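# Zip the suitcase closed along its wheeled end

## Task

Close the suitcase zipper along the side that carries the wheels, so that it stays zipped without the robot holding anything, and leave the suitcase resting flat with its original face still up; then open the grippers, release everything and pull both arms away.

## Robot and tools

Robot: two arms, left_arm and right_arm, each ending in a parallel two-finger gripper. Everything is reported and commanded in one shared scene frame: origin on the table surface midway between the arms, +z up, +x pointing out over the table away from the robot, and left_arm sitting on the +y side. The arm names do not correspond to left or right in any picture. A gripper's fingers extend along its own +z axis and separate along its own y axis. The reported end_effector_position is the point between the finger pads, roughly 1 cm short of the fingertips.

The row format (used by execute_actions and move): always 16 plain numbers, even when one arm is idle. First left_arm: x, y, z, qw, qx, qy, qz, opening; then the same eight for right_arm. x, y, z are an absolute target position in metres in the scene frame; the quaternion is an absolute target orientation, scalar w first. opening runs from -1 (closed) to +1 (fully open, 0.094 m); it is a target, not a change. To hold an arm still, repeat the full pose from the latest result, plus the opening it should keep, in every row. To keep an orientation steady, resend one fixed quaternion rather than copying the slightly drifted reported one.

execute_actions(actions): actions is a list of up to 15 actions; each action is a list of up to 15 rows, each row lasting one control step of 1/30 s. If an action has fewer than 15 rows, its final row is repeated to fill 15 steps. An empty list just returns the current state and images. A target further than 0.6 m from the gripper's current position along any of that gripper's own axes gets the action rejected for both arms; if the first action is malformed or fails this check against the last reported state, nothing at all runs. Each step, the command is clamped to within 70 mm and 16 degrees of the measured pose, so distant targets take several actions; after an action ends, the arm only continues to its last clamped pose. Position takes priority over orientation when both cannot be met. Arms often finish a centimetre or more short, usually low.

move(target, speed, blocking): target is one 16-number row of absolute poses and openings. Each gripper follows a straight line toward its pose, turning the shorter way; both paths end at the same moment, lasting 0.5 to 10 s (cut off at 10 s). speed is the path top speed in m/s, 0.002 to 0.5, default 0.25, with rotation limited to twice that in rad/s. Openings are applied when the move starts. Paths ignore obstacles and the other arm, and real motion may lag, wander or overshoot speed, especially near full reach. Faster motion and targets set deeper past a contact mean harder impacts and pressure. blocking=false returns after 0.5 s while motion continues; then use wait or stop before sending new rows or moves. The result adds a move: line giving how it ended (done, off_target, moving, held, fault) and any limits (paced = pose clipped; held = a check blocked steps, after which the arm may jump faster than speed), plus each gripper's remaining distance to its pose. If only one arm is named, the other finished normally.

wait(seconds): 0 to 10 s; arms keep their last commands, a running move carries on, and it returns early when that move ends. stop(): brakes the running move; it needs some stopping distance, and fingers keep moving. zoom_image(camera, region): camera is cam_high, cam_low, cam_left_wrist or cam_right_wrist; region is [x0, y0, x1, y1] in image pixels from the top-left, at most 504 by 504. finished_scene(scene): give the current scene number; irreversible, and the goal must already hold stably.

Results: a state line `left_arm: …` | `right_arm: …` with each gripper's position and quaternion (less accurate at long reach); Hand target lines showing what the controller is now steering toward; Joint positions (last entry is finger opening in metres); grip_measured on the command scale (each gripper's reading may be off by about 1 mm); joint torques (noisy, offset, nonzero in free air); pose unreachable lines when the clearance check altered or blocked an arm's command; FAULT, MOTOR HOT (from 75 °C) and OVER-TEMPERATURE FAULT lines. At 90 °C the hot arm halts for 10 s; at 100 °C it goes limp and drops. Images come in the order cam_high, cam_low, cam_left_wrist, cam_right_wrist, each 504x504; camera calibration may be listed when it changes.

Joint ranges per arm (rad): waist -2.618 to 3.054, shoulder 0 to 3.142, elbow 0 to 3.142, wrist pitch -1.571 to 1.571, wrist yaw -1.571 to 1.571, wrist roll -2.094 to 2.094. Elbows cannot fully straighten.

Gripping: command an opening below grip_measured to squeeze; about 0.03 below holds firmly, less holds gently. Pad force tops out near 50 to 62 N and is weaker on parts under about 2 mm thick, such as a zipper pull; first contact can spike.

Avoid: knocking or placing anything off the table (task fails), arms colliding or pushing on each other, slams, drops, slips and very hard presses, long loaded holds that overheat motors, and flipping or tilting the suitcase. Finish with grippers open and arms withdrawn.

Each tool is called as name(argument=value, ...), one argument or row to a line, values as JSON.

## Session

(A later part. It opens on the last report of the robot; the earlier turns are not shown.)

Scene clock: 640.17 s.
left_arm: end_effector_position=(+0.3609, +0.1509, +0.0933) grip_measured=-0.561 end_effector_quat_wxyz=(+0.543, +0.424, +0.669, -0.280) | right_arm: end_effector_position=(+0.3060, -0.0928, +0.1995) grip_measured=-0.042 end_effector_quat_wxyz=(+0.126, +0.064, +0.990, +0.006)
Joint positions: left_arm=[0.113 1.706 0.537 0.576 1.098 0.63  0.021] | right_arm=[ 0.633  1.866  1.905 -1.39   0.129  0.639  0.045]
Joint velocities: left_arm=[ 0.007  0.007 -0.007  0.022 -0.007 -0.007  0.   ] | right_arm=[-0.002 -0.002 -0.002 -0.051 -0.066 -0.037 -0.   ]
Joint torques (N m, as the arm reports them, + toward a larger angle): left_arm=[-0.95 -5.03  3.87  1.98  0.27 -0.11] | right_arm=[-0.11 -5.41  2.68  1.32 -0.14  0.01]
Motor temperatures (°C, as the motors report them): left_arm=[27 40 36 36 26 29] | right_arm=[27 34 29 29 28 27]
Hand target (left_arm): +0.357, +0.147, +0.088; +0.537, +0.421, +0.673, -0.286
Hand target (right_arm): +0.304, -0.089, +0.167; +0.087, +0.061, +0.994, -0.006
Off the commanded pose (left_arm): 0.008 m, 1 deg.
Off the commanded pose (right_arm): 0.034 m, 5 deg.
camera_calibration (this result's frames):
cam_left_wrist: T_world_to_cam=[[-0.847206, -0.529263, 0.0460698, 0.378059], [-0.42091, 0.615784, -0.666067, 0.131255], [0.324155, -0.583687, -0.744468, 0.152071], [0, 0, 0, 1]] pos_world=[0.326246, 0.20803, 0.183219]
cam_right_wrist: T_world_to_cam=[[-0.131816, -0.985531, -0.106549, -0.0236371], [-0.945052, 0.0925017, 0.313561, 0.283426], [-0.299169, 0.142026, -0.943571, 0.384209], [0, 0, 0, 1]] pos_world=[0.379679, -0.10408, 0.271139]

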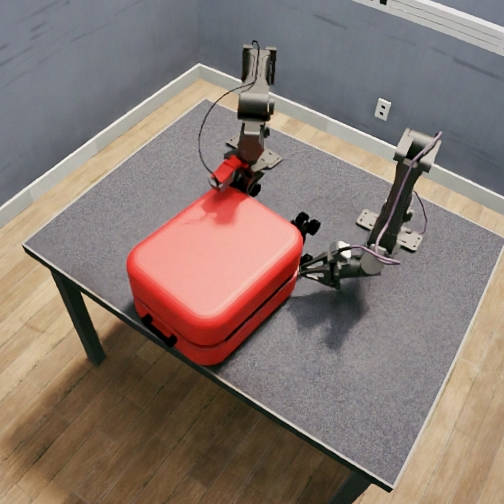

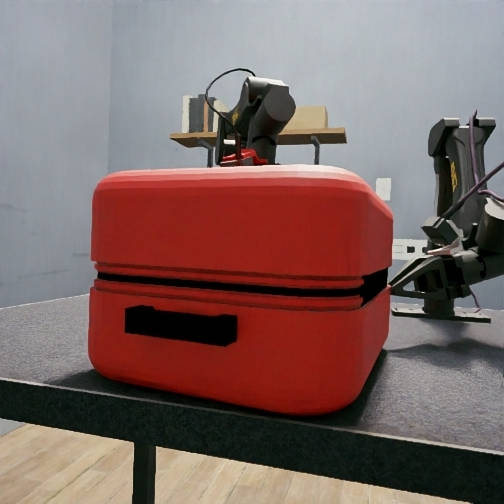

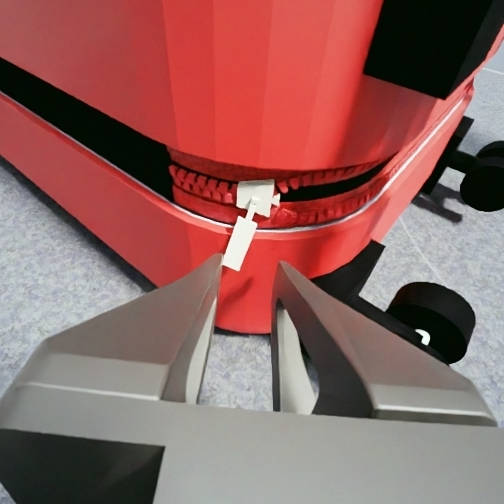

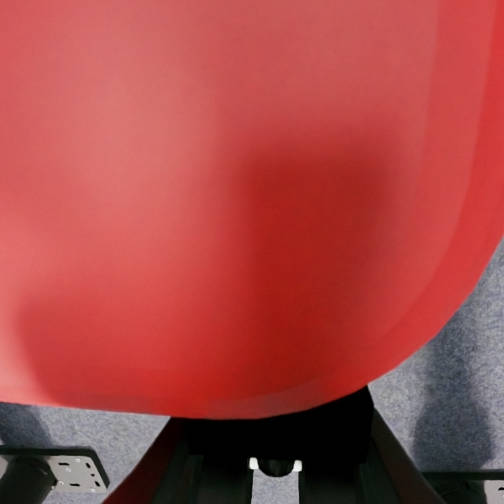

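execute_actions(
  actions=[
    [[0.3584, 0.1480, 0.0878, 0.5386, 0.4177, 0.6744, -0.2837, -0.56, 0.3060, -0.0885, 0.1660, 0.0870, 0.0608, 0.9943, -0.0053, -0.075],[0.3596, 0.1486, 0.0881, 0.5397, 0.4151, 0.6760, -0.2816, -0.56, 0.3060, -0.0885, 0.1660, 0.0870, 0.0608, 0.9943, -0.0053, -0.075],[0.3608, 0.1492, 0.0884, 0.5408, 0.4124, 0.6776, -0.2794, -0.56, 0.3060, -0.0885, 0.1660, 0.0870, 0.0608, 0.9943, -0.0053, -0.075],[0.3621, 0.1499, 0.0887, 0.5419, 0.4098, 0.6793, -0.2773, -0.56, 0.3060, -0.0885, 0.1660, 0.0870, 0.0608, 0.9943, -0.0053, -0.075],[0.3633, 0.1505, 0.0890, 0.5430, 0.4071, 0.6809, -0.2752, -0.56, 0.3060, -0.0885, 0.1660, 0.0870, 0.0608, 0.9943, -0.0053, -0.075],[0.3645, 0.1511, 0.0893, 0.5441, 0.4044, 0.6825, -0.2731, -0.56, 0.3060, -0.0885, 0.1660, 0.0870, 0.0608, 0.9943, -0.0053, -0.075],[0.3657, 0.1517, 0.0896, 0.5452, 0.4018, 0.6841, -0.2709, -0.56, 0.3060, -0.0885, 0.1660, 0.0870, 0.0608, 0.9943, -0.0053, -0.075],[0.3669, 0.1523, 0.0899, 0.5463, 0.3991, 0.6857, -0.2688, -0.56, 0.3060, -0.0885, 0.1660, 0.0870, 0.0608, 0.9943, -0.0053, -0.075]],
    [[0.3666, 0.1514, 0.0899, 0.5459, 0.4001, 0.6851, -0.2696, -0.56, 0.3060, -0.0885, 0.1660, 0.0870, 0.0608, 0.9943, -0.0053, -0.075],[0.3663, 0.1505, 0.0899, 0.5455, 0.4011, 0.6846, -0.2704, -0.56, 0.3060, -0.0885, 0.1660, 0.0870, 0.0608, 0.9943, -0.0053, -0.075],[0.3661, 0.1496, 0.0899, 0.5451, 0.4020, 0.6840, -0.2711, -0.56, 0.3060, -0.0885, 0.1660, 0.0870, 0.0608, 0.9943, -0.0053, -0.075],[0.3658, 0.1487, 0.0899, 0.5447, 0.4030, 0.6834, -0.2719, -0.56, 0.3060, -0.0885, 0.1660, 0.0870, 0.0608, 0.9943, -0.0053, -0.075],[0.3655, 0.1479, 0.0899, 0.5444, 0.4040, 0.6828, -0.2727, -0.56, 0.3060, -0.0885, 0.1660, 0.0870, 0.0608, 0.9943, -0.0053, -0.075],[0.3652, 0.1470, 0.0899, 0.5440, 0.4050, 0.6823, -0.2735, -0.56, 0.3060, -0.0885, 0.1660, 0.0870, 0.0608, 0.9943, -0.0053, -0.075],[0.3650, 0.1461, 0.0899, 0.5436, 0.4059, 0.6817, -0.2742, -0.56, 0.3060, -0.0885, 0.1660, 0.0870, 0.0608, 0.9943, -0.0053, -0.075],[0.3647, 0.1452, 0.0899, 0.5432, 0.4069, 0.6811, -0.2750, -0.56, 0.3060, -0.0885, 0.1660, 0.0870, 0.0608, 0.9943, -0.0053, -0.075]],
  ],
)

zoom_image(
  camera="cam_left_wrist",
  region=[190, 150, 330, 310],
)

Scene clock: 677.20 s.
left_arm: end_effector_position=(+0.3686, +0.1493, +0.0963) grip_measured=-0.561 end_effector_quat_wxyz=(+0.550, +0.409, +0.677, -0.267) | right_arm: end_effector_position=(+0.3060, -0.0928, +0.1995) grip_measured=-0.042 end_effector_quat_wxyz=(+0.126, +0.064, +0.990, +0.006)
Joint positions: left_arm=[0.092 1.706 0.525 0.656 1.043 0.554 0.021] | right_arm=[ 0.633  1.866  1.905 -1.39   0.129  0.639  0.045]
Joint velocities: left_arm=[-0.007  0.007 -0.007 -0.051 -0.022 -0.007 -0.   ] | right_arm=[ 0.002 -0.002  0.002  0.022  0.007 -0.007 -0.   ]
Joint torques (N m, as the arm reports them, + toward a larger angle): left_arm=[-1.1  -4.97  4.05  2.07  0.24 -0.05] | right_arm=[-0.12 -5.44  2.67  1.33 -0.14  0.02]
Motor temperatures (°C, as the motors report them): left_arm=[27 38 35 36 26 29] | right_arm=[27 34 29 29 28 27]
Hand target (left_arm): +0.365, +0.145, +0.090; +0.543, +0.407, +0.681, -0.275
Hand target (right_arm): +0.304, -0.089, +0.167; +0.087, +0.061, +0.994, -0.006
Off the commanded pose (left_arm): 0.009 m, 1 deg.
Off the commanded pose (right_arm): 0.034 m, 5 deg.
camera_calibration (this result's frames):
cam_left_wrist: T_world_to_cam=[[-0.823202, -0.566009, 0.0444138, 0.380314], [-0.445653, 0.595723, -0.668212, 0.149757], [0.351756, -0.569866, -0.742644, 0.138404], [0, 0, 0, 1]] pos_world=[0.331131, 0.204919, 0.185963]
cam_right_wrist: T_world_to_cam=[[-0.131816, -0.985531, -0.106549, -0.0236371], [-0.945052, 0.0925017, 0.313561, 0.283426], [-0.299169, 0.142026, -0.943571, 0.384209], [0, 0, 0, 1]] pos_world=[0.379679, -0.10408, 0.271139]

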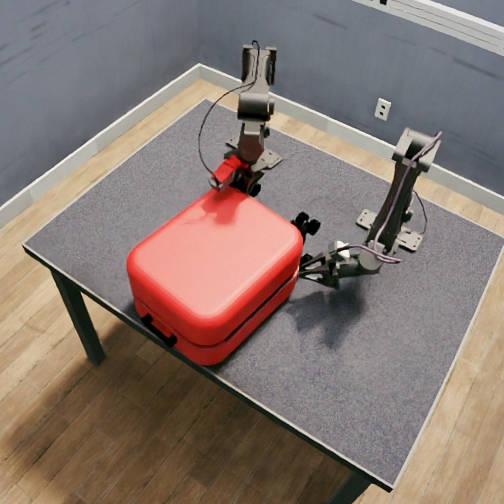

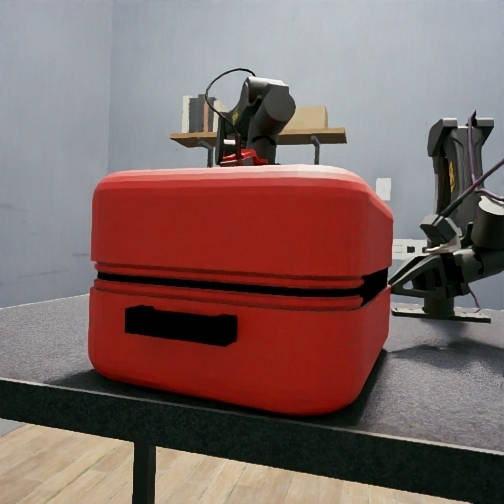

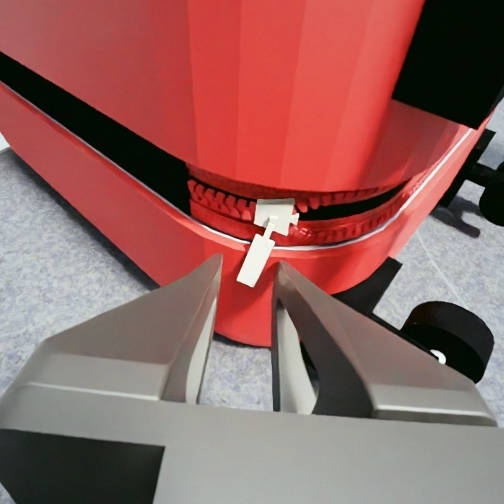

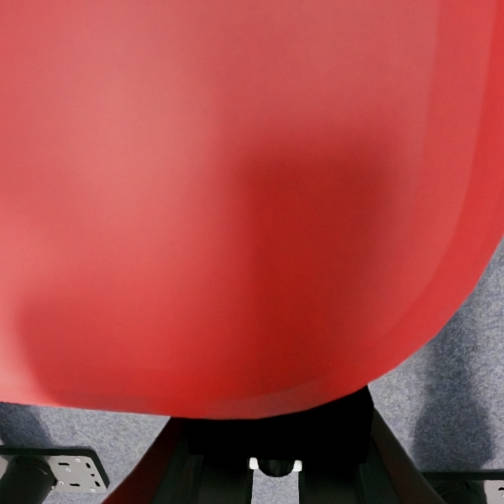

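Region (190, 150, 330, 310) of cam_left_wrist's 504x504 image, scaled by 3.150, with more detail than that image has; it fills the left 441 columns of this view, and the rest is white.

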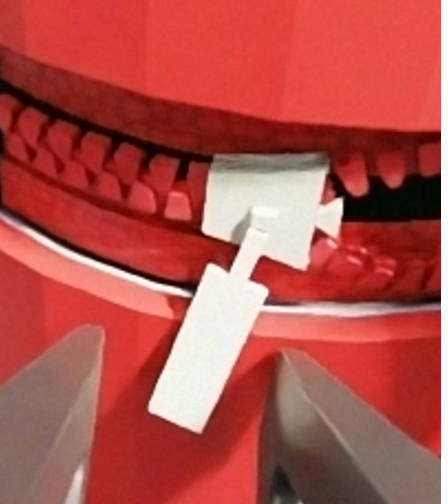

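execute_actions(
  actions=[
    [[0.3645, 0.1445, 0.0899, 0.5429, 0.4077, 0.6806, -0.2756, -0.58, 0.3060, -0.0885, 0.1660, 0.0870, 0.0608, 0.9943, -0.0053, -0.075],[0.3642, 0.1437, 0.0899, 0.5426, 0.4085, 0.6802, -0.2763, -0.60, 0.3060, -0.0885, 0.1660, 0.0870, 0.0608, 0.9943, -0.0053, -0.075],[0.3640, 0.1430, 0.0899, 0.5423, 0.4093, 0.6797, -0.2769, -0.62, 0.3060, -0.0885, 0.1660, 0.0870, 0.0608, 0.9943, -0.0053, -0.075],[0.3638, 0.1422, 0.0899, 0.5419, 0.4101, 0.6792, -0.2775, -0.64, 0.3060, -0.0885, 0.1660, 0.0870, 0.0608, 0.9943, -0.0053, -0.075],[0.3635, 0.1415, 0.0899, 0.5416, 0.4109, 0.6788, -0.2782, -0.66, 0.3060, -0.0885, 0.1660, 0.0870, 0.0608, 0.9943, -0.0053, -0.075],[0.3633, 0.1407, 0.0899, 0.5413, 0.4117, 0.6783, -0.2788, -0.66, 0.3060, -0.0885, 0.1660, 0.0870, 0.0608, 0.9943, -0.0053, -0.075]],
  ],
)

zoom_image(
  camera="cam_left_wrist",
  region=[190, 150, 330, 310],
)

Scene clock: 691.17 s.
left_arm: end_effector_position=(+0.3678, +0.1486, +0.0959) grip_measured=-0.658 end_effector_quat_wxyz=(+0.549, +0.409, +0.677, -0.269) | right_arm: end_effector_position=(+0.3060, -0.0928, +0.1995) grip_measured=-0.042 end_effector_quat_wxyz=(+0.126, +0.064, +0.990, +0.006)
Joint positions: left_arm=[0.09  1.706 0.524 0.656 1.044 0.554 0.016] | right_arm=[ 0.633  1.866  1.905 -1.39   0.129  0.639  0.045]
Joint velocities: left_arm=[ 0.007 -0.007  0.002 -0.007 -0.081  0.007 -0.   ] | right_arm=[ 0.007 -0.017  0.007  0.081  0.037 -0.066  0.   ]
Joint torques (N m, as the arm reports them, + toward a larger angle): left_arm=[-1.85 -4.95  4.21  2.01  0.26 -0.07] | right_arm=[-0.12 -5.41  2.69  1.32 -0.14  0.02]
Motor temperatures (°C, as the motors report them): left_arm=[27 38 35 37 26 29] | right_arm=[27 34 29 29 28 27]
Hand target (left_arm): +0.363, +0.141, +0.090; +0.541, +0.411, +0.678, -0.279
Hand target (right_arm): +0.304, -0.089, +0.167; +0.087, +0.061, +0.994, -0.006
Off the commanded pose (left_arm): 0.011 m, 2 deg.
Off the commanded pose (right_arm): 0.034 m, 5 deg.
camera_calibration (this result's frames):
cam_left_wrist: T_world_to_cam=[[-0.824489, -0.563973, 0.0463965, 0.379293], [-0.445391, 0.596176, -0.667982, 0.149427], [0.349064, -0.571409, -0.742729, 0.13923], [0, 0, 0, 1]] pos_world=[0.330676, 0.204384, 0.185627]
cam_right_wrist: T_world_to_cam=[[-0.131816, -0.985531, -0.106549, -0.0236371], [-0.945052, 0.0925017, 0.313561, 0.283426], [-0.299169, 0.142026, -0.943571, 0.384209], [0, 0, 0, 1]] pos_world=[0.379679, -0.10408, 0.271139]

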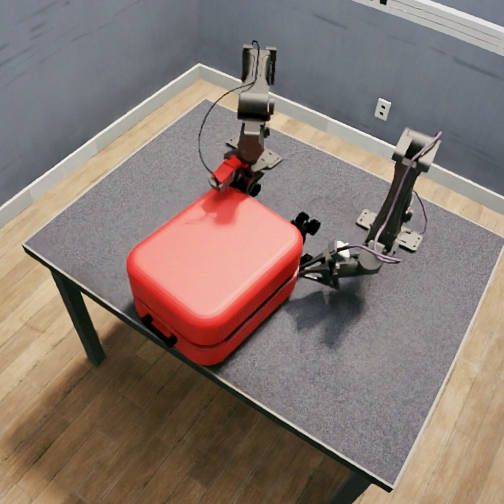

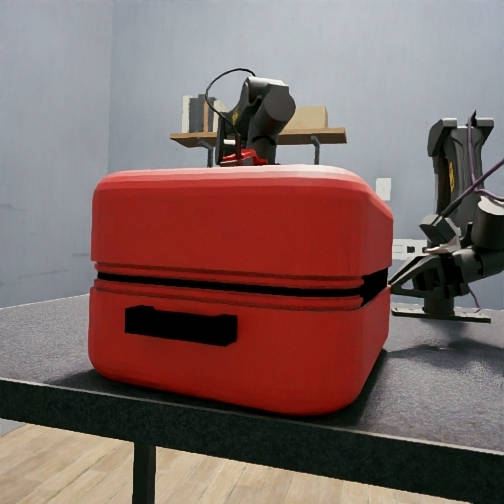

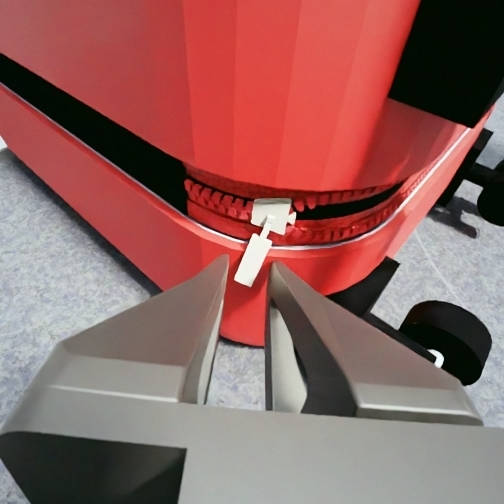

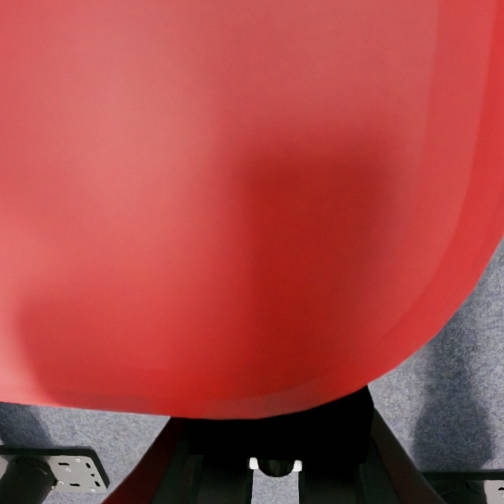

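Region (190, 150, 330, 310) of cam_left_wrist's 504x504 image, scaled by 3.150, with more detail than that image has; it fills the left 441 columns of this view, and the rest is white.

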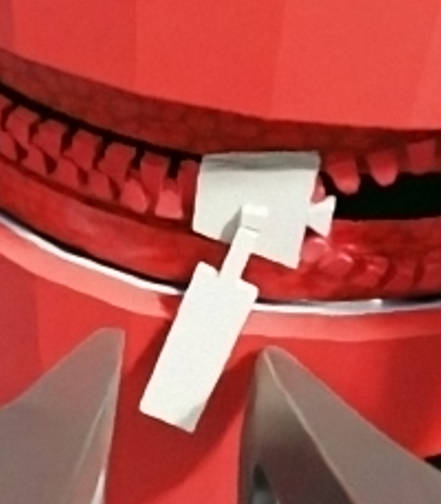

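execute_actions(
  actions=[
    [[0.3633, 0.1407, 0.0899, 0.5413, 0.4117, 0.6783, -0.2788, -0.68, 0.3060, -0.0885, 0.1660, 0.0870, 0.0608, 0.9943, -0.0053, -0.075],[0.3633, 0.1407, 0.0899, 0.5413, 0.4117, 0.6783, -0.2788, -0.695, 0.3060, -0.0885, 0.1660, 0.0870, 0.0608, 0.9943, -0.0053, -0.075],[0.3633, 0.1407, 0.0899, 0.5413, 0.4117, 0.6783, -0.2788, -0.71, 0.3060, -0.0885, 0.1660, 0.0870, 0.0608, 0.9943, -0.0053, -0.075],[0.3633, 0.1407, 0.0899, 0.5413, 0.4117, 0.6783, -0.2788, -0.725, 0.3060, -0.0885, 0.1660, 0.0870, 0.0608, 0.9943, -0.0053, -0.075],[0.3633, 0.1407, 0.0899, 0.5413, 0.4117, 0.6783, -0.2788, -0.74, 0.3060, -0.0885, 0.1660, 0.0870, 0.0608, 0.9943, -0.0053, -0.075],[0.3633, 0.1407, 0.0899, 0.5413, 0.4117, 0.6783, -0.2788, -0.755, 0.3060, -0.0885, 0.1660, 0.0870, 0.0608, 0.9943, -0.0053, -0.075],[0.3633, 0.1407, 0.0899, 0.5413, 0.4117, 0.6783, -0.2788, -0.77, 0.3060, -0.0885, 0.1660, 0.0870, 0.0608, 0.9943, -0.0053, -0.075],[0.3633, 0.1407, 0.0899, 0.5413, 0.4117, 0.6783, -0.2788, -0.78, 0.3060, -0.0885, 0.1660, 0.0870, 0.0608, 0.9943, -0.0053, -0.075],[0.3633, 0.1407, 0.0899, 0.5413, 0.4117, 0.6783, -0.2788, -0.79, 0.3060, -0.0885, 0.1660, 0.0870, 0.0608, 0.9943, -0.0053, -0.075],[0.3633, 0.1407, 0.0899, 0.5413, 0.4117, 0.6783, -0.2788, -0.80, 0.3060, -0.0885, 0.1660, 0.0870, 0.0608, 0.9943, -0.0053, -0.075],[0.3633, 0.1407, 0.0899, 0.5413, 0.4117, 0.6783, -0.2788, -0.81, 0.3060, -0.0885, 0.1660, 0.0870, 0.0608, 0.9943, -0.0053, -0.075],[0.3633, 0.1407, 0.0899, 0.5413, 0.4117, 0.6783, -0.2788, -0.82, 0.3060, -0.0885, 0.1660, 0.0870, 0.0608, 0.9943, -0.0053, -0.075],[0.3633, 0.1407, 0.0899, 0.5413, 0.4117, 0.6783, -0.2788, -0.83, 0.3060, -0.0885, 0.1660, 0.0870, 0.0608, 0.9943, -0.0053, -0.075],[0.3633, 0.1407, 0.0899, 0.5413, 0.4117, 0.6783, -0.2788, -0.84, 0.3060, -0.0885, 0.1660, 0.0870, 0.0608, 0.9943, -0.0053, -0.075],[0.3633, 0.1407, 0.0899, 0.5413, 0.4117, 0.6783, -0.2788, -0.85, 0.3060, -0.0885, 0.1660, 0.0870, 0.0608, 0.9943, -0.0053, -0.075]],
    [[0.3633, 0.1407, 0.0899, 0.5413, 0.4117, 0.6783, -0.2788, -0.858, 0.3060, -0.0885, 0.1660, 0.0870, 0.0608, 0.9943, -0.0053, -0.075],[0.3633, 0.1407, 0.0899, 0.5413, 0.4117, 0.6783, -0.2788, -0.866, 0.3060, -0.0885, 0.1660, 0.0870, 0.0608, 0.9943, -0.0053, -0.075],[0.3633, 0.1407, 0.0899, 0.5413, 0.4117, 0.6783, -0.2788, -0.874, 0.3060, -0.0885, 0.1660, 0.0870, 0.0608, 0.9943, -0.0053, -0.075],[0.3633, 0.1407, 0.0899, 0.5413, 0.4117, 0.6783, -0.2788, -0.882, 0.3060, -0.0885, 0.1660, 0.0870, 0.0608, 0.9943, -0.0053, -0.075],[0.3633, 0.1407, 0.0899, 0.5413, 0.4117, 0.6783, -0.2788, -0.89, 0.3060, -0.0885, 0.1660, 0.0870, 0.0608, 0.9943, -0.0053, -0.075],[0.3633, 0.1407, 0.0899, 0.5413, 0.4117, 0.6783, -0.2788, -0.898, 0.3060, -0.0885, 0.1660, 0.0870, 0.0608, 0.9943, -0.0053, -0.075],[0.3633, 0.1407, 0.0899, 0.5413, 0.4117, 0.6783, -0.2788, -0.905, 0.3060, -0.0885, 0.1660, 0.0870, 0.0608, 0.9943, -0.0053, -0.075]],
  ],
)

zoom_image(
  camera="cam_left_wrist",
  region=[190, 150, 330, 310],
)

Scene clock: 712.20 s.
left_arm: end_effector_position=(+0.3657, +0.1472, +0.0952) grip_measured=-0.902 end_effector_quat_wxyz=(+0.548, +0.410, +0.676, -0.273) | right_arm: end_effector_position=(+0.3060, -0.0928, +0.1995) grip_measured=-0.042 end_effector_quat_wxyz=(+0.126, +0.064, +0.990, +0.006)
Joint positions: left_arm=[0.089 1.706 0.52  0.656 1.051 0.554 0.005] | right_arm=[ 0.633  1.866  1.905 -1.39   0.129  0.639  0.045]
Joint velocities: left_arm=[-0.007 -0.002  0.012  0.022 -0.022 -0.007 -0.   ] | right_arm=[ 0.012 -0.002  0.007 -0.022 -0.066  0.007 -0.   ]
Joint torques (N m, as the arm reports them, + toward a larger angle): left_arm=[-1.68 -4.89  4.65  2.03  0.21 -0.06] | right_arm=[-0.11 -5.44  2.67  1.32 -0.14  0.01]
Motor temperatures (°C, as the motors report them): left_arm=[27 38 35 37 26 29] | right_arm=[27 34 29 30 28 27]
Hand target (left_arm): +0.363, +0.141, +0.090; +0.541, +0.412, +0.678, -0.279
Hand target (right_arm): +0.304, -0.089, +0.167; +0.087, +0.061, +0.994, -0.006
Off the commanded pose (left_arm): 0.009 m, 1 deg.
Off the commanded pose (right_arm): 0.034 m, 5 deg.
camera_calibration (this result's frames):
cam_left_wrist: T_world_to_cam=[[-0.828299, -0.557903, 0.0516316, 0.376788], [-0.443697, 0.596875, -0.668485, 0.148121], [0.342132, -0.576614, -0.741931, 0.141934], [0, 0, 0, 1]] pos_world=[0.329254, 0.203643, 0.184867]
cam_right_wrist: T_world_to_cam=[[-0.131816, -0.985531, -0.106549, -0.0236371], [-0.945052, 0.0925017, 0.313561, 0.283426], [-0.299169, 0.142026, -0.943571, 0.384209], [0, 0, 0, 1]] pos_world=[0.379679, -0.10408, 0.271139]

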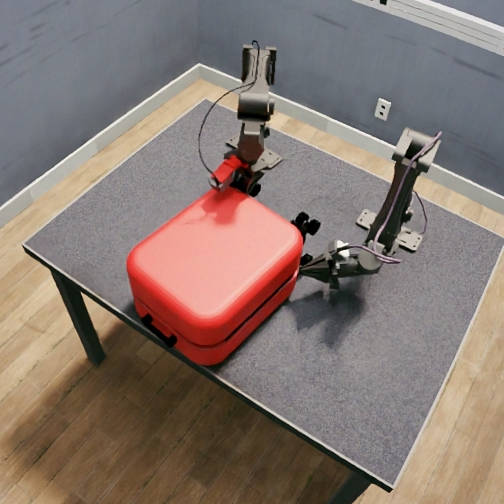

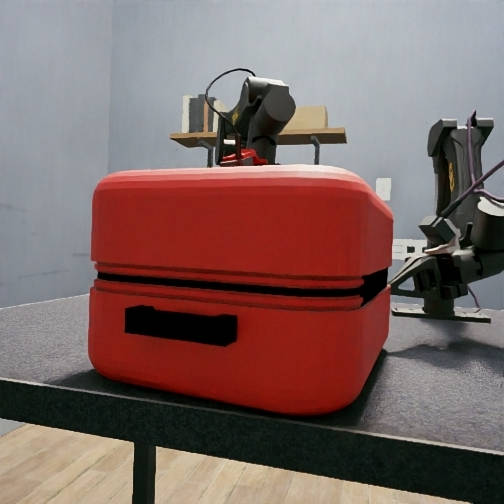

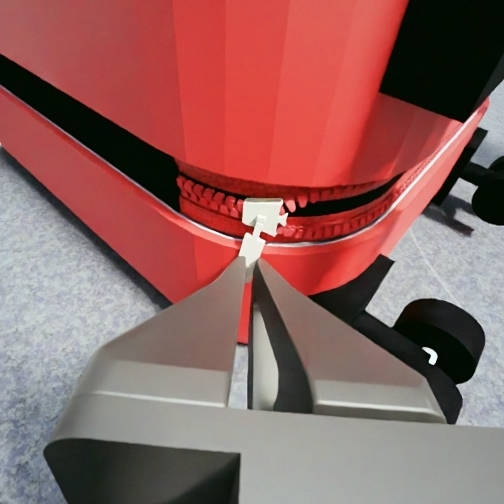

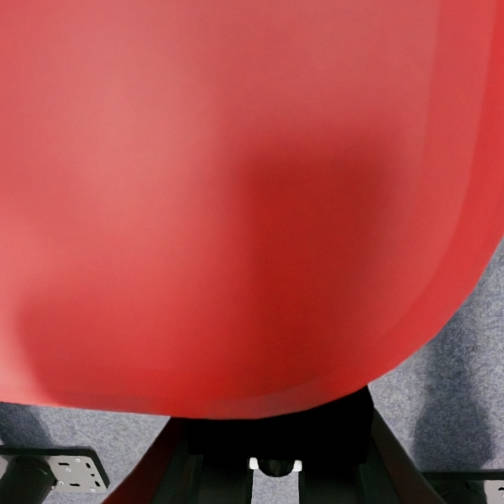

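Region (190, 150, 330, 310) of cam_left_wrist's 504x504 image, scaled by 3.150, with more detail than that image has; it fills the left 441 columns of this view, and the rest is white.

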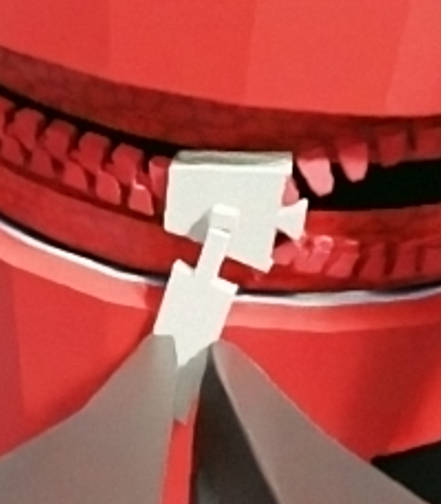

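execute_actions(
  actions=[
    [[0.3636, 0.1417, 0.0899, 0.5417, 0.4107, 0.6789, -0.2780, -0.88, 0.3060, -0.0885, 0.1660, 0.0870, 0.0608, 0.9943, -0.0053, -0.075],[0.3639, 0.1427, 0.0899, 0.5421, 0.4097, 0.6795, -0.2772, -0.85, 0.3060, -0.0885, 0.1660, 0.0870, 0.0608, 0.9943, -0.0053, -0.075],[0.3642, 0.1436, 0.0899, 0.5426, 0.4086, 0.6802, -0.2764, -0.81, 0.3060, -0.0885, 0.1660, 0.0870, 0.0608, 0.9943, -0.0053, -0.075],[0.3645, 0.1446, 0.0899, 0.5430, 0.4076, 0.6808, -0.2756, -0.77, 0.3060, -0.0885, 0.1660, 0.0870, 0.0608, 0.9943, -0.0053, -0.075],[0.3645, 0.1446, 0.0899, 0.5430, 0.4076, 0.6808, -0.2756, -0.73, 0.3060, -0.0885, 0.1660, 0.0870, 0.0608, 0.9943, -0.0053, -0.075],[0.3645, 0.1446, 0.0899, 0.5430, 0.4076, 0.6808, -0.2756, -0.69, 0.3060, -0.0885, 0.1660, 0.0870, 0.0608, 0.9943, -0.0053, -0.075],[0.3645, 0.1446, 0.0899, 0.5430, 0.4076, 0.6808, -0.2756, -0.65, 0.3060, -0.0885, 0.1660, 0.0870, 0.0608, 0.9943, -0.0053, -0.075],[0.3645, 0.1446, 0.0899, 0.5430, 0.4076, 0.6808, -0.2756, -0.61, 0.3060, -0.0885, 0.1660, 0.0870, 0.0608, 0.9943, -0.0053, -0.075],[0.3645, 0.1446, 0.0899, 0.5430, 0.4076, 0.6808, -0.2756, -0.58, 0.3060, -0.0885, 0.1660, 0.0870, 0.0608, 0.9943, -0.0053, -0.075],[0.3644, 0.1446, 0.0889, 0.5420, 0.4071, 0.6816, -0.2763, -0.58, 0.3060, -0.0885, 0.1660, 0.0870, 0.0608, 0.9943, -0.0053, -0.075],[0.3644, 0.1446, 0.0879, 0.5410, 0.4066, 0.6824, -0.2771, -0.58, 0.3060, -0.0885, 0.1660, 0.0870, 0.0608, 0.9943, -0.0053, -0.075],[0.3643, 0.1446, 0.0869, 0.5400, 0.4061, 0.6832, -0.2778, -0.58, 0.3060, -0.0885, 0.1660, 0.0870, 0.0608, 0.9943, -0.0053, -0.075],[0.3643, 0.1446, 0.0859, 0.5390, 0.4056, 0.6840, -0.2786, -0.58, 0.3060, -0.0885, 0.1660, 0.0870, 0.0608, 0.9943, -0.0053, -0.075],[0.3642, 0.1446, 0.0849, 0.5380, 0.4050, 0.6848, -0.2793, -0.58, 0.3060, -0.0885, 0.1660, 0.0870, 0.0608, 0.9943, -0.0053, -0.075],[0.3641, 0.1446, 0.0839, 0.5370, 0.4045, 0.6856, -0.2800, -0.58, 0.3060, -0.0885, 0.1660, 0.0870, 0.0608, 0.9943, -0.0053, -0.075]],
    [[0.3641, 0.1446, 0.0829, 0.5360, 0.4040, 0.6864, -0.2808, -0.58, 0.3060, -0.0885, 0.1660, 0.0870, 0.0608, 0.9943, -0.0053, -0.075],[0.3640, 0.1446, 0.0819, 0.5350, 0.4035, 0.6872, -0.2815, -0.58, 0.3060, -0.0885, 0.1660, 0.0870, 0.0608, 0.9943, -0.0053, -0.075]],
  ],
)

zoom_image(
  camera="cam_left_wrist",
  region=[190, 150, 330, 310],
)

Scene clock: 773.87 s.
left_arm: end_effector_position=(+0.3667, +0.1485, +0.0853) grip_measured=-0.581 end_effector_quat_wxyz=(+0.540, +0.404, +0.686, -0.274) | right_arm: end_effector_position=(+0.3060, -0.0928, +0.1995) grip_measured=-0.042 end_effector_quat_wxyz=(+0.126, +0.064, +0.990, +0.006)
Joint positions: left_arm=[0.089 1.736 0.52  0.66  1.038 0.554 0.02 ] | right_arm=[ 0.633  1.866  1.905 -1.39   0.129  0.639  0.045]
Joint velocities: left_arm=[ 0.012 -0.007 -0.007 -0.022  0.022 -0.037 -0.001] | right_arm=[-0.002 -0.017  0.007  0.007  0.007  0.037 -0.001]
Joint torques (N m, as the arm reports them, + toward a larger angle): left_arm=[-0.81 -5.2   4.61  2.    0.27 -0.09] | right_arm=[-0.11 -5.42  2.69  1.32 -0.14  0.01]
Motor temperatures (°C, as the motors report them): left_arm=[27 37 35 37 26 29] | right_arm=[27 34 28 30 28 27]
Hand target (left_arm): +0.364, +0.145, +0.082; +0.535, +0.403, +0.687, -0.281
Hand target (right_arm): +0.304, -0.089, +0.167; +0.087, +0.061, +0.994, -0.006
Off the commanded pose (left_arm): 0.006 m, 1 deg.
Off the commanded pose (right_arm): 0.034 m, 5 deg.
camera_calibration (this result's frames):
cam_left_wrist: T_world_to_cam=[[-0.820663, -0.567023, 0.0706879, 0.375807], [-0.467133, 0.594497, -0.654492, 0.148974], [0.329089, -0.570138, -0.752757, 0.139673], [0, 0, 0, 1]] pos_world=[0.332037, 0.20416, 0.176077]
cam_right_wrist: T_world_to_cam=[[-0.131816, -0.985531, -0.106549, -0.0236371], [-0.945052, 0.0925017, 0.313561, 0.283426], [-0.299169, 0.142026, -0.943571, 0.384209], [0, 0, 0, 1]] pos_world=[0.379679, -0.10408, 0.271139]

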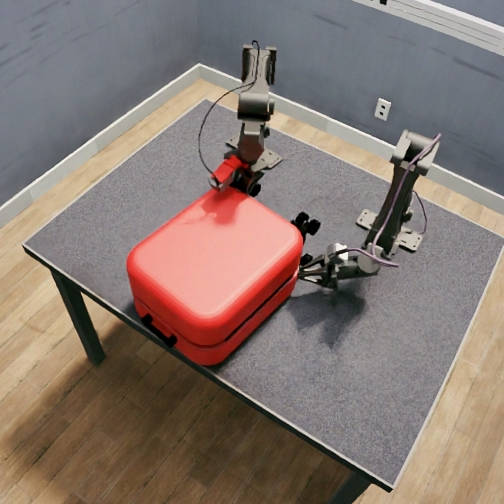

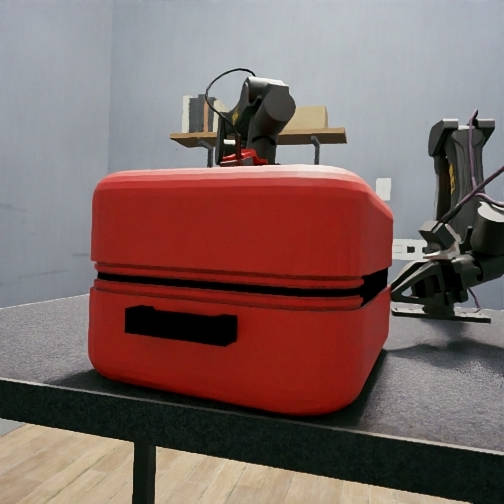

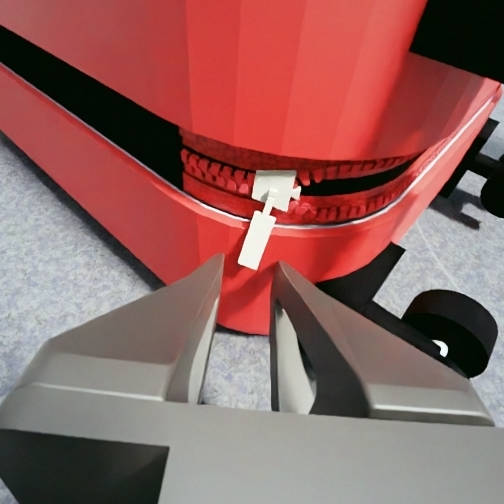

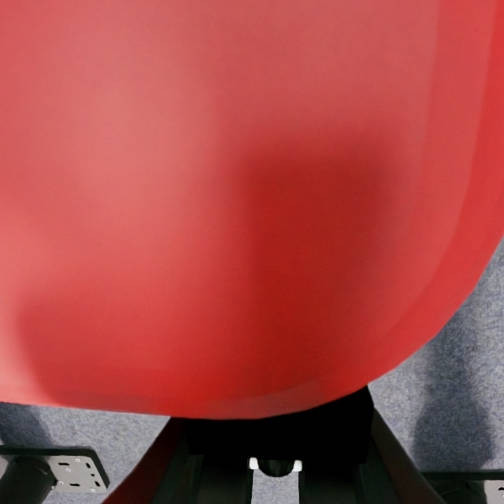

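Region (190, 150, 330, 310) of cam_left_wrist's 504x504 image, scaled by 3.150, with more detail than that image has; it fills the left 441 columns of this view, and the rest is white.

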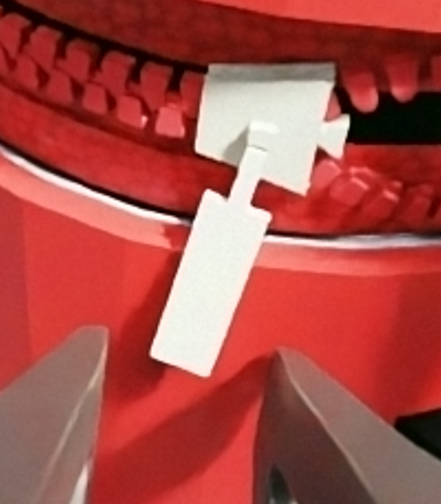

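execute_actions(
  actions=[
    [[0.3644, 0.1446, 0.0825, 0.5365, 0.4043, 0.6860, -0.2804, -0.60, 0.3060, -0.0885, 0.1660, 0.0870, 0.0608, 0.9943, -0.0053, -0.075],[0.3648, 0.1447, 0.0831, 0.5380, 0.4050, 0.6848, -0.2793, -0.62, 0.3060, -0.0885, 0.1660, 0.0870, 0.0608, 0.9943, -0.0053, -0.075],[0.3652, 0.1447, 0.0838, 0.5396, 0.4058, 0.6837, -0.2783, -0.64, 0.3060, -0.0885, 0.1660, 0.0870, 0.0608, 0.9943, -0.0053, -0.075],[0.3655, 0.1447, 0.0844, 0.5411, 0.4066, 0.6825, -0.2772, -0.66, 0.3060, -0.0885, 0.1660, 0.0870, 0.0608, 0.9943, -0.0053, -0.075],[0.3659, 0.1448, 0.0850, 0.5426, 0.4073, 0.6813, -0.2761, -0.67, 0.3060, -0.0885, 0.1660, 0.0870, 0.0608, 0.9943, -0.0053, -0.075],[0.3663, 0.1448, 0.0856, 0.5441, 0.4081, 0.6801, -0.2750, -0.68, 0.3060, -0.0885, 0.1660, 0.0870, 0.0608, 0.9943, -0.0053, -0.075]],
    [[0.3661, 0.1442, 0.0856, 0.5438, 0.4088, 0.6797, -0.2756, -0.68, 0.3060, -0.0885, 0.1660, 0.0870, 0.0608, 0.9943, -0.0053, -0.075],[0.3659, 0.1435, 0.0856, 0.5436, 0.4095, 0.6793, -0.2761, -0.68, 0.3060, -0.0885, 0.1660, 0.0870, 0.0608, 0.9943, -0.0053, -0.075],[0.3657, 0.1429, 0.0856, 0.5433, 0.4102, 0.6789, -0.2767, -0.68, 0.3060, -0.0885, 0.1660, 0.0870, 0.0608, 0.9943, -0.0053, -0.075],[0.3655, 0.1422, 0.0856, 0.5430, 0.4108, 0.6785, -0.2772, -0.68, 0.3060, -0.0885, 0.1660, 0.0870, 0.0608, 0.9943, -0.0053, -0.075],[0.3653, 0.1416, 0.0856, 0.5428, 0.4115, 0.6781, -0.2778, -0.68, 0.3060, -0.0885, 0.1660, 0.0870, 0.0608, 0.9943, -0.0053, -0.075],[0.3651, 0.1409, 0.0856, 0.5425, 0.4122, 0.6777, -0.2783, -0.68, 0.3060, -0.0885, 0.1660, 0.0870, 0.0608, 0.9943, -0.0053, -0.075]],
  ],
)

zoom_image(
  camera="cam_left_wrist",
  region=[190, 150, 330, 310],
)

Scene clock: 817.37 s.
left_arm: end_effector_position=(+0.3674, +0.1483, +0.0866) grip_measured=-0.679 end_effector_quat_wxyz=(+0.542, +0.406, +0.684, -0.272) | right_arm: end_effector_position=(+0.3060, -0.0928, +0.1995) grip_measured=-0.042 end_effector_quat_wxyz=(+0.126, +0.064, +0.990, +0.006)
Joint positions: left_arm=[0.088 1.736 0.52  0.669 1.038 0.554 0.015] | right_arm=[ 0.633  1.866  1.905 -1.39   0.129  0.639  0.045]
Joint velocities: left_arm=[-0.007  0.002  0.002  0.037 -0.051  0.037  0.001] | right_arm=[ 0.012 -0.007  0.012  0.037 -0.037 -0.037 -0.001]
Joint torques (N m, as the arm reports them, + toward a larger angle): left_arm=[-1.62 -5.24  4.66  2.2   0.3  -0.05] | right_arm=[-0.12 -5.43  2.67  1.32 -0.14  0.02]
Motor temperatures (°C, as the motors report them): left_arm=[27 37 35 37 26 29] | right_arm=[27 34 28 30 28 27]
Hand target (left_arm): +0.365, +0.141, +0.086; +0.542, +0.412, +0.677, -0.278
Hand target (right_arm): +0.304, -0.089, +0.167; +0.087, +0.061, +0.994, -0.006
Off the commanded pose (left_arm): 0.008 m, 1 deg.
Off the commanded pose (right_arm): 0.034 m, 5 deg.
camera_calibration (this result's frames):
cam_left_wrist: T_world_to_cam=[[-0.821626, -0.566531, 0.0630349, 0.377112], [-0.460967, 0.595303, -0.658122, 0.148154], [0.335322, -0.569787, -0.750268, 0.137727], [0, 0, 0, 1]] pos_world=[0.331956, 0.203924, 0.177065]
cam_right_wrist: T_world_to_cam=[[-0.131816, -0.985531, -0.106549, -0.0236371], [-0.945052, 0.0925017, 0.313561, 0.283426], [-0.299169, 0.142026, -0.943571, 0.384209], [0, 0, 0, 1]] pos_world=[0.379679, -0.10408, 0.271139]

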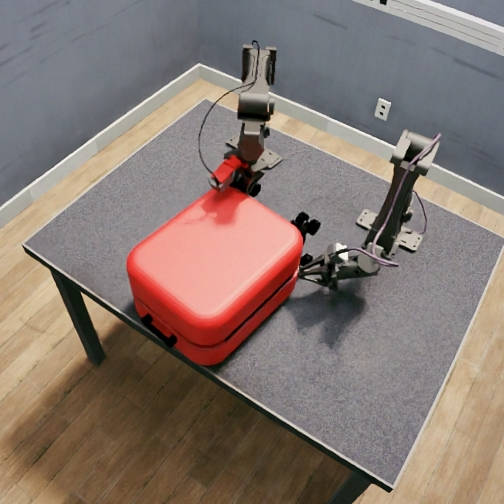

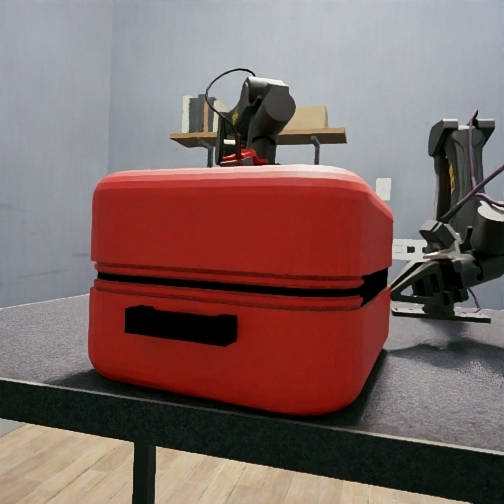

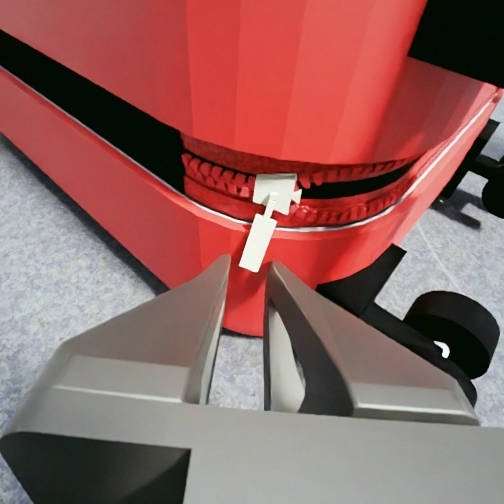

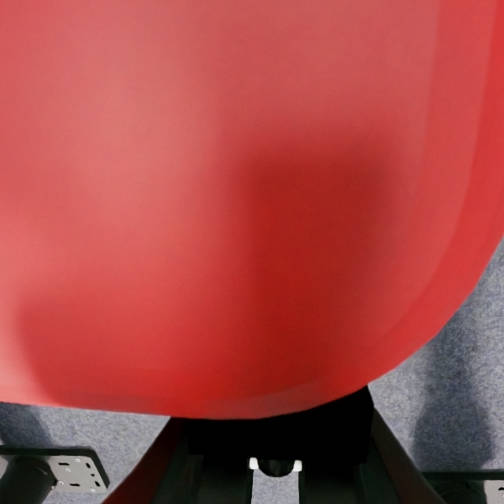

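Region (190, 150, 330, 310) of cam_left_wrist's 504x504 image, scaled by 3.150, with more detail than that image has; it fills the left 441 columns of this view, and the rest is white.

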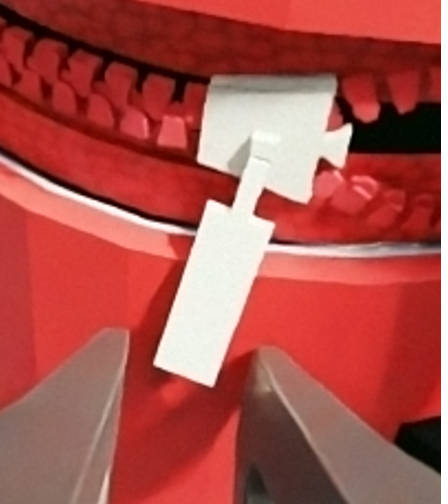

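execute_actions(
  actions=[
    [[0.3651, 0.1409, 0.0856, 0.5425, 0.4122, 0.6777, -0.2783, -0.70, 0.3060, -0.0885, 0.1660, 0.0870, 0.0608, 0.9943, -0.0053, -0.075],[0.3651, 0.1409, 0.0856, 0.5425, 0.4122, 0.6777, -0.2783, -0.72, 0.3060, -0.0885, 0.1660, 0.0870, 0.0608, 0.9943, -0.0053, -0.075],[0.3651, 0.1409, 0.0856, 0.5425, 0.4122, 0.6777, -0.2783, -0.74, 0.3060, -0.0885, 0.1660, 0.0870, 0.0608, 0.9943, -0.0053, -0.075],[0.3651, 0.1409, 0.0856, 0.5425, 0.4122, 0.6777, -0.2783, -0.76, 0.3060, -0.0885, 0.1660, 0.0870, 0.0608, 0.9943, -0.0053, -0.075],[0.3651, 0.1409, 0.0856, 0.5425, 0.4122, 0.6777, -0.2783, -0.775, 0.3060, -0.0885, 0.1660, 0.0870, 0.0608, 0.9943, -0.0053, -0.075],[0.3651, 0.1409, 0.0856, 0.5425, 0.4122, 0.6777, -0.2783, -0.79, 0.3060, -0.0885, 0.1660, 0.0870, 0.0608, 0.9943, -0.0053, -0.075],[0.3651, 0.1409, 0.0856, 0.5425, 0.4122, 0.6777, -0.2783, -0.80, 0.3060, -0.0885, 0.1660, 0.0870, 0.0608, 0.9943, -0.0053, -0.075],[0.3651, 0.1409, 0.0856, 0.5425, 0.4122, 0.6777, -0.2783, -0.81, 0.3060, -0.0885, 0.1660, 0.0870, 0.0608, 0.9943, -0.0053, -0.075],[0.3651, 0.1409, 0.0856, 0.5425, 0.4122, 0.6777, -0.2783, -0.82, 0.3060, -0.0885, 0.1660, 0.0870, 0.0608, 0.9943, -0.0053, -0.075],[0.3651, 0.1409, 0.0856, 0.5425, 0.4122, 0.6777, -0.2783, -0.83, 0.3060, -0.0885, 0.1660, 0.0870, 0.0608, 0.9943, -0.0053, -0.075],[0.3651, 0.1409, 0.0856, 0.5425, 0.4122, 0.6777, -0.2783, -0.84, 0.3060, -0.0885, 0.1660, 0.0870, 0.0608, 0.9943, -0.0053, -0.075],[0.3651, 0.1409, 0.0856, 0.5425, 0.4122, 0.6777, -0.2783, -0.848, 0.3060, -0.0885, 0.1660, 0.0870, 0.0608, 0.9943, -0.0053, -0.075],[0.3651, 0.1409, 0.0856, 0.5425, 0.4122, 0.6777, -0.2783, -0.856, 0.3060, -0.0885, 0.1660, 0.0870, 0.0608, 0.9943, -0.0053, -0.075],[0.3651, 0.1409, 0.0856, 0.5425, 0.4122, 0.6777, -0.2783, -0.864, 0.3060, -0.0885, 0.1660, 0.0870, 0.0608, 0.9943, -0.0053, -0.075],[0.3651, 0.1409, 0.0856, 0.5425, 0.4122, 0.6777, -0.2783, -0.872, 0.3060, -0.0885, 0.1660, 0.0870, 0.0608, 0.9943, -0.0053, -0.075]],
    [[0.3651, 0.1409, 0.0856, 0.5425, 0.4122, 0.6777, -0.2783, -0.878, 0.3060, -0.0885, 0.1660, 0.0870, 0.0608, 0.9943, -0.0053, -0.075],[0.3651, 0.1409, 0.0856, 0.5425, 0.4122, 0.6777, -0.2783, -0.884, 0.3060, -0.0885, 0.1660, 0.0870, 0.0608, 0.9943, -0.0053, -0.075],[0.3651, 0.1409, 0.0856, 0.5425, 0.4122, 0.6777, -0.2783, -0.89, 0.3060, -0.0885, 0.1660, 0.0870, 0.0608, 0.9943, -0.0053, -0.075],[0.3651, 0.1409, 0.0856, 0.5425, 0.4122, 0.6777, -0.2783, -0.895, 0.3060, -0.0885, 0.1660, 0.0870, 0.0608, 0.9943, -0.0053, -0.075],[0.3651, 0.1409, 0.0856, 0.5425, 0.4122, 0.6777, -0.2783, -0.90, 0.3060, -0.0885, 0.1660, 0.0870, 0.0608, 0.9943, -0.0053, -0.075]],
  ],
)

zoom_image(
  camera="cam_left_wrist",
  region=[190, 150, 330, 310],
)

Scene clock: 838.50 s.
left_arm: end_effector_position=(+0.3666, +0.1475, +0.0870) grip_measured=-0.892 end_effector_quat_wxyz=(+0.542, +0.407, +0.682, -0.274) | right_arm: end_effector_position=(+0.3062, -0.0926, +0.1995) grip_measured=-0.042 end_effector_quat_wxyz=(+0.127, +0.064, +0.990, +0.007)
Joint positions: left_arm=[0.088 1.736 0.52  0.669 1.044 0.554 0.005] | right_arm=[ 0.633  1.866  1.905 -1.389  0.129  0.639  0.045]
Joint velocities: left_arm=[ 0.012  0.002 -0.007  0.007 -0.022 -0.081  0.   ] | right_arm=[-0.012  0.012  0.002 -0.037 -0.007 -0.007  0.001]
Joint torques (N m, as the arm reports them, + toward a larger angle): left_arm=[-1.49 -5.39  4.56  2.17  0.23 -0.07] | right_arm=[-0.11 -5.43  2.69  1.31 -0.14  0.01]
Motor temperatures (°C, as the motors report them): left_arm=[27 36 35 38 26 29] | right_arm=[27 34 28 30 28 27]
Hand target (left_arm): +0.365, +0.141, +0.086; +0.542, +0.412, +0.677, -0.278
Hand target (right_arm): +0.304, -0.089, +0.167; +0.087, +0.061, +0.994, -0.006
Off the commanded pose (left_arm): 0.007 m, 1 deg.
Off the commanded pose (right_arm): 0.034 m, 5 deg.
camera_calibration (this result's frames):
cam_left_wrist: T_world_to_cam=[[-0.824804, -0.561723, 0.0645428, 0.376327], [-0.457416, 0.595793, -0.660152, 0.147372], [0.332369, -0.574019, -0.748354, 0.13946], [0, 0, 0, 1]] pos_world=[0.331454, 0.203641, 0.177365]
cam_right_wrist: T_world_to_cam=[[-0.131648, -0.985446, -0.107537, -0.0232559], [-0.945311, 0.0921428, 0.312884, 0.283768], [-0.298421, 0.142846, -0.943684, 0.384162], [0, 0, 0, 1]] pos_world=[0.37983, -0.103941, 0.271241]

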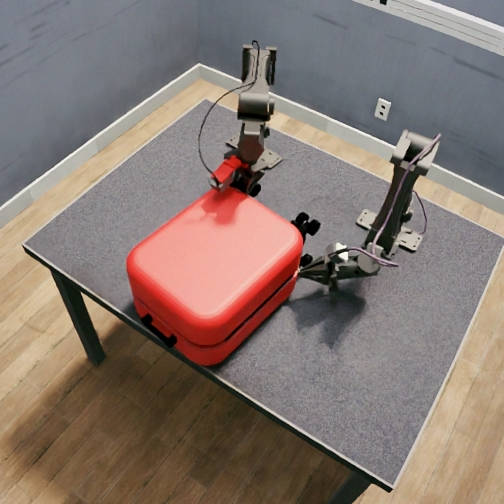

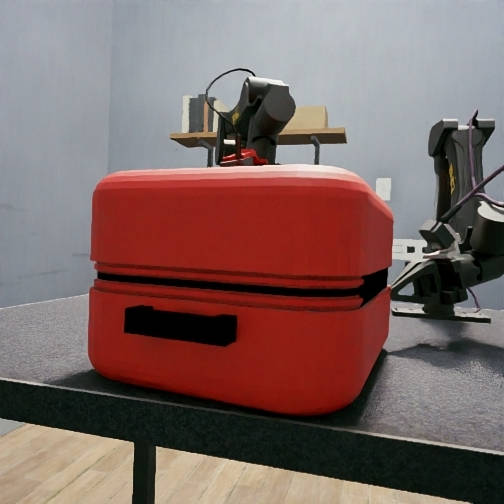

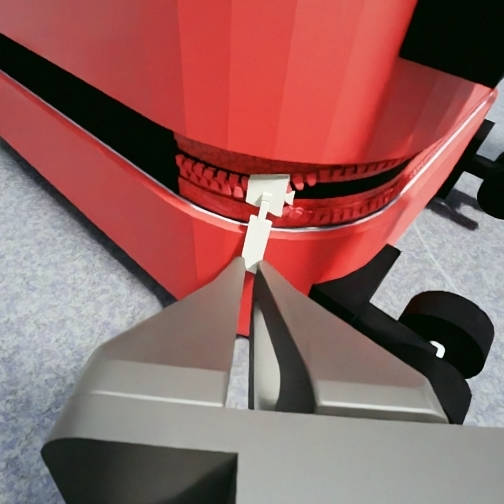

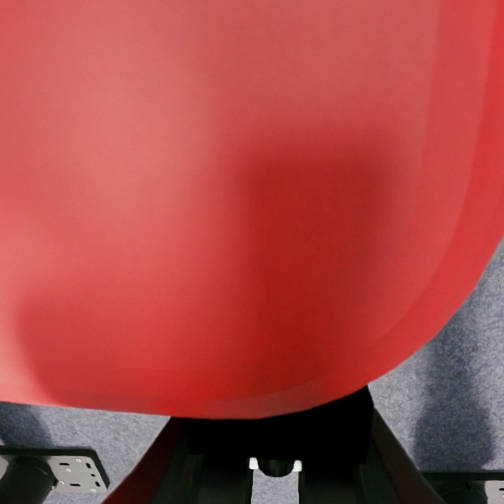

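Region (190, 150, 330, 310) of cam_left_wrist's 504x504 image, scaled by 3.150, with more detail than that image has; it fills the left 441 columns of this view, and the rest is white.

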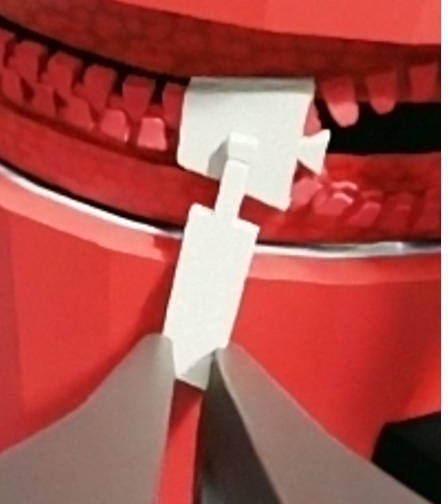

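execute_actions(
  actions=[],
)

Scene clock: 856.60 s.
left_arm: end_effector_position=(+0.3666, +0.1475, +0.0870) grip_measured=-0.892 end_effector_quat_wxyz=(+0.542, +0.407, +0.682, -0.274) | right_arm: end_effector_position=(+0.3062, -0.0926, +0.1995) grip_measured=-0.042 end_effector_quat_wxyz=(+0.127, +0.064, +0.990, +0.007)
Joint positions: left_arm=[0.088 1.736 0.52  0.669 1.044 0.554 0.005] | right_arm=[ 0.633  1.866  1.905 -1.389  0.129  0.639  0.045]
Joint velocities: left_arm=[-0.022 -0.007  0.022  0.022 -0.081  0.022 -0.   ] | right_arm=[-0.002  0.017  0.002 -0.037 -0.066  0.037 -0.   ]
Joint torques (N m, as the arm reports them, + toward a larger angle): left_arm=[-1.62 -5.31  4.64  2.19  0.21 -0.05] | right_arm=[-0.1  -5.43  2.7   1.31 -0.14  0.01]
Motor temperatures (°C, as the motors report them): left_arm=[27 36 35 38 26 29] | right_arm=[27 34 28 30 28 27]
Hand target (left_arm): +0.365, +0.141, +0.086; +0.542, +0.412, +0.677, -0.278
Hand target (right_arm): +0.304, -0.089, +0.167; +0.087, +0.061, +0.994, -0.006
Off the commanded pose (left_arm): 0.007 m, 1 deg.
Off the commanded pose (right_arm): 0.034 m, 5 deg.
camera_calibration (this result's frames):
cam_left_wrist: T_world_to_cam=[[-0.824804, -0.561723, 0.0645428, 0.376327], [-0.457416, 0.595793, -0.660152, 0.147372], [0.332369, -0.574019, -0.748354, 0.13946], [0, 0, 0, 1]] pos_world=[0.331454, 0.203641, 0.177365]
cam_right_wrist: T_world_to_cam=[[-0.131648, -0.985446, -0.107537, -0.0232559], [-0.945311, 0.0921428, 0.312884, 0.283768], [-0.298421, 0.142846, -0.943684, 0.384162], [0, 0, 0, 1]] pos_world=[0.37983, -0.103941, 0.271241]

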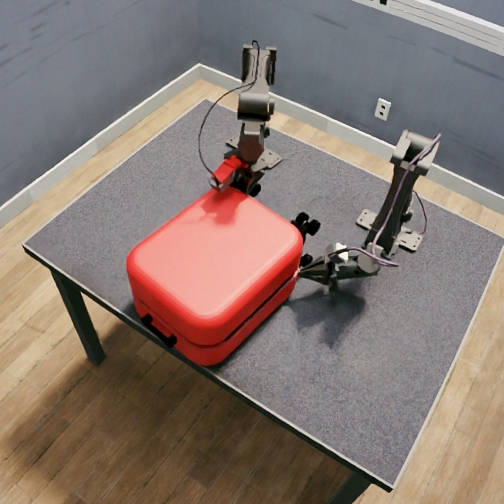

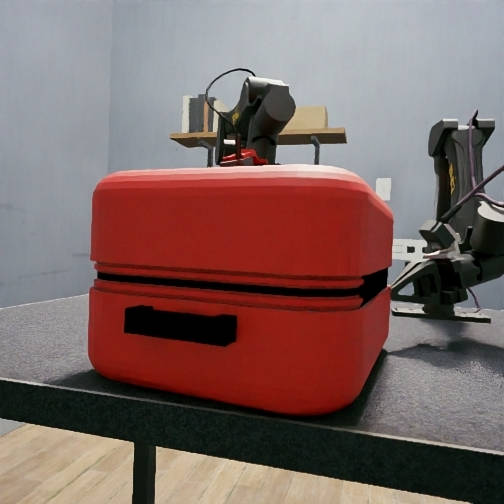

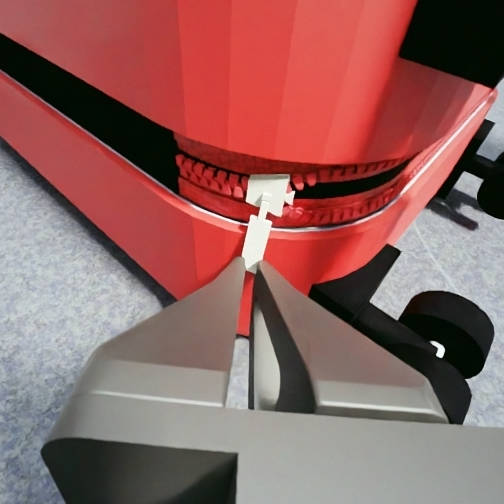

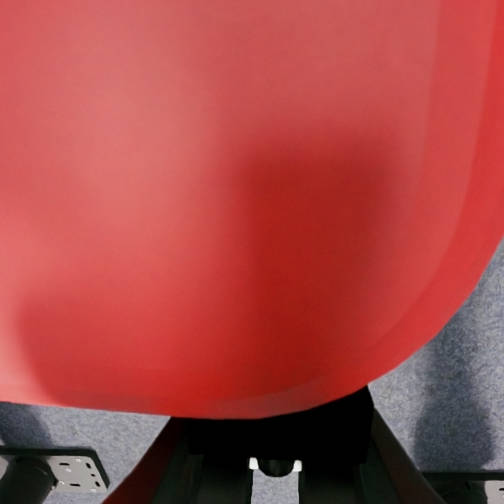

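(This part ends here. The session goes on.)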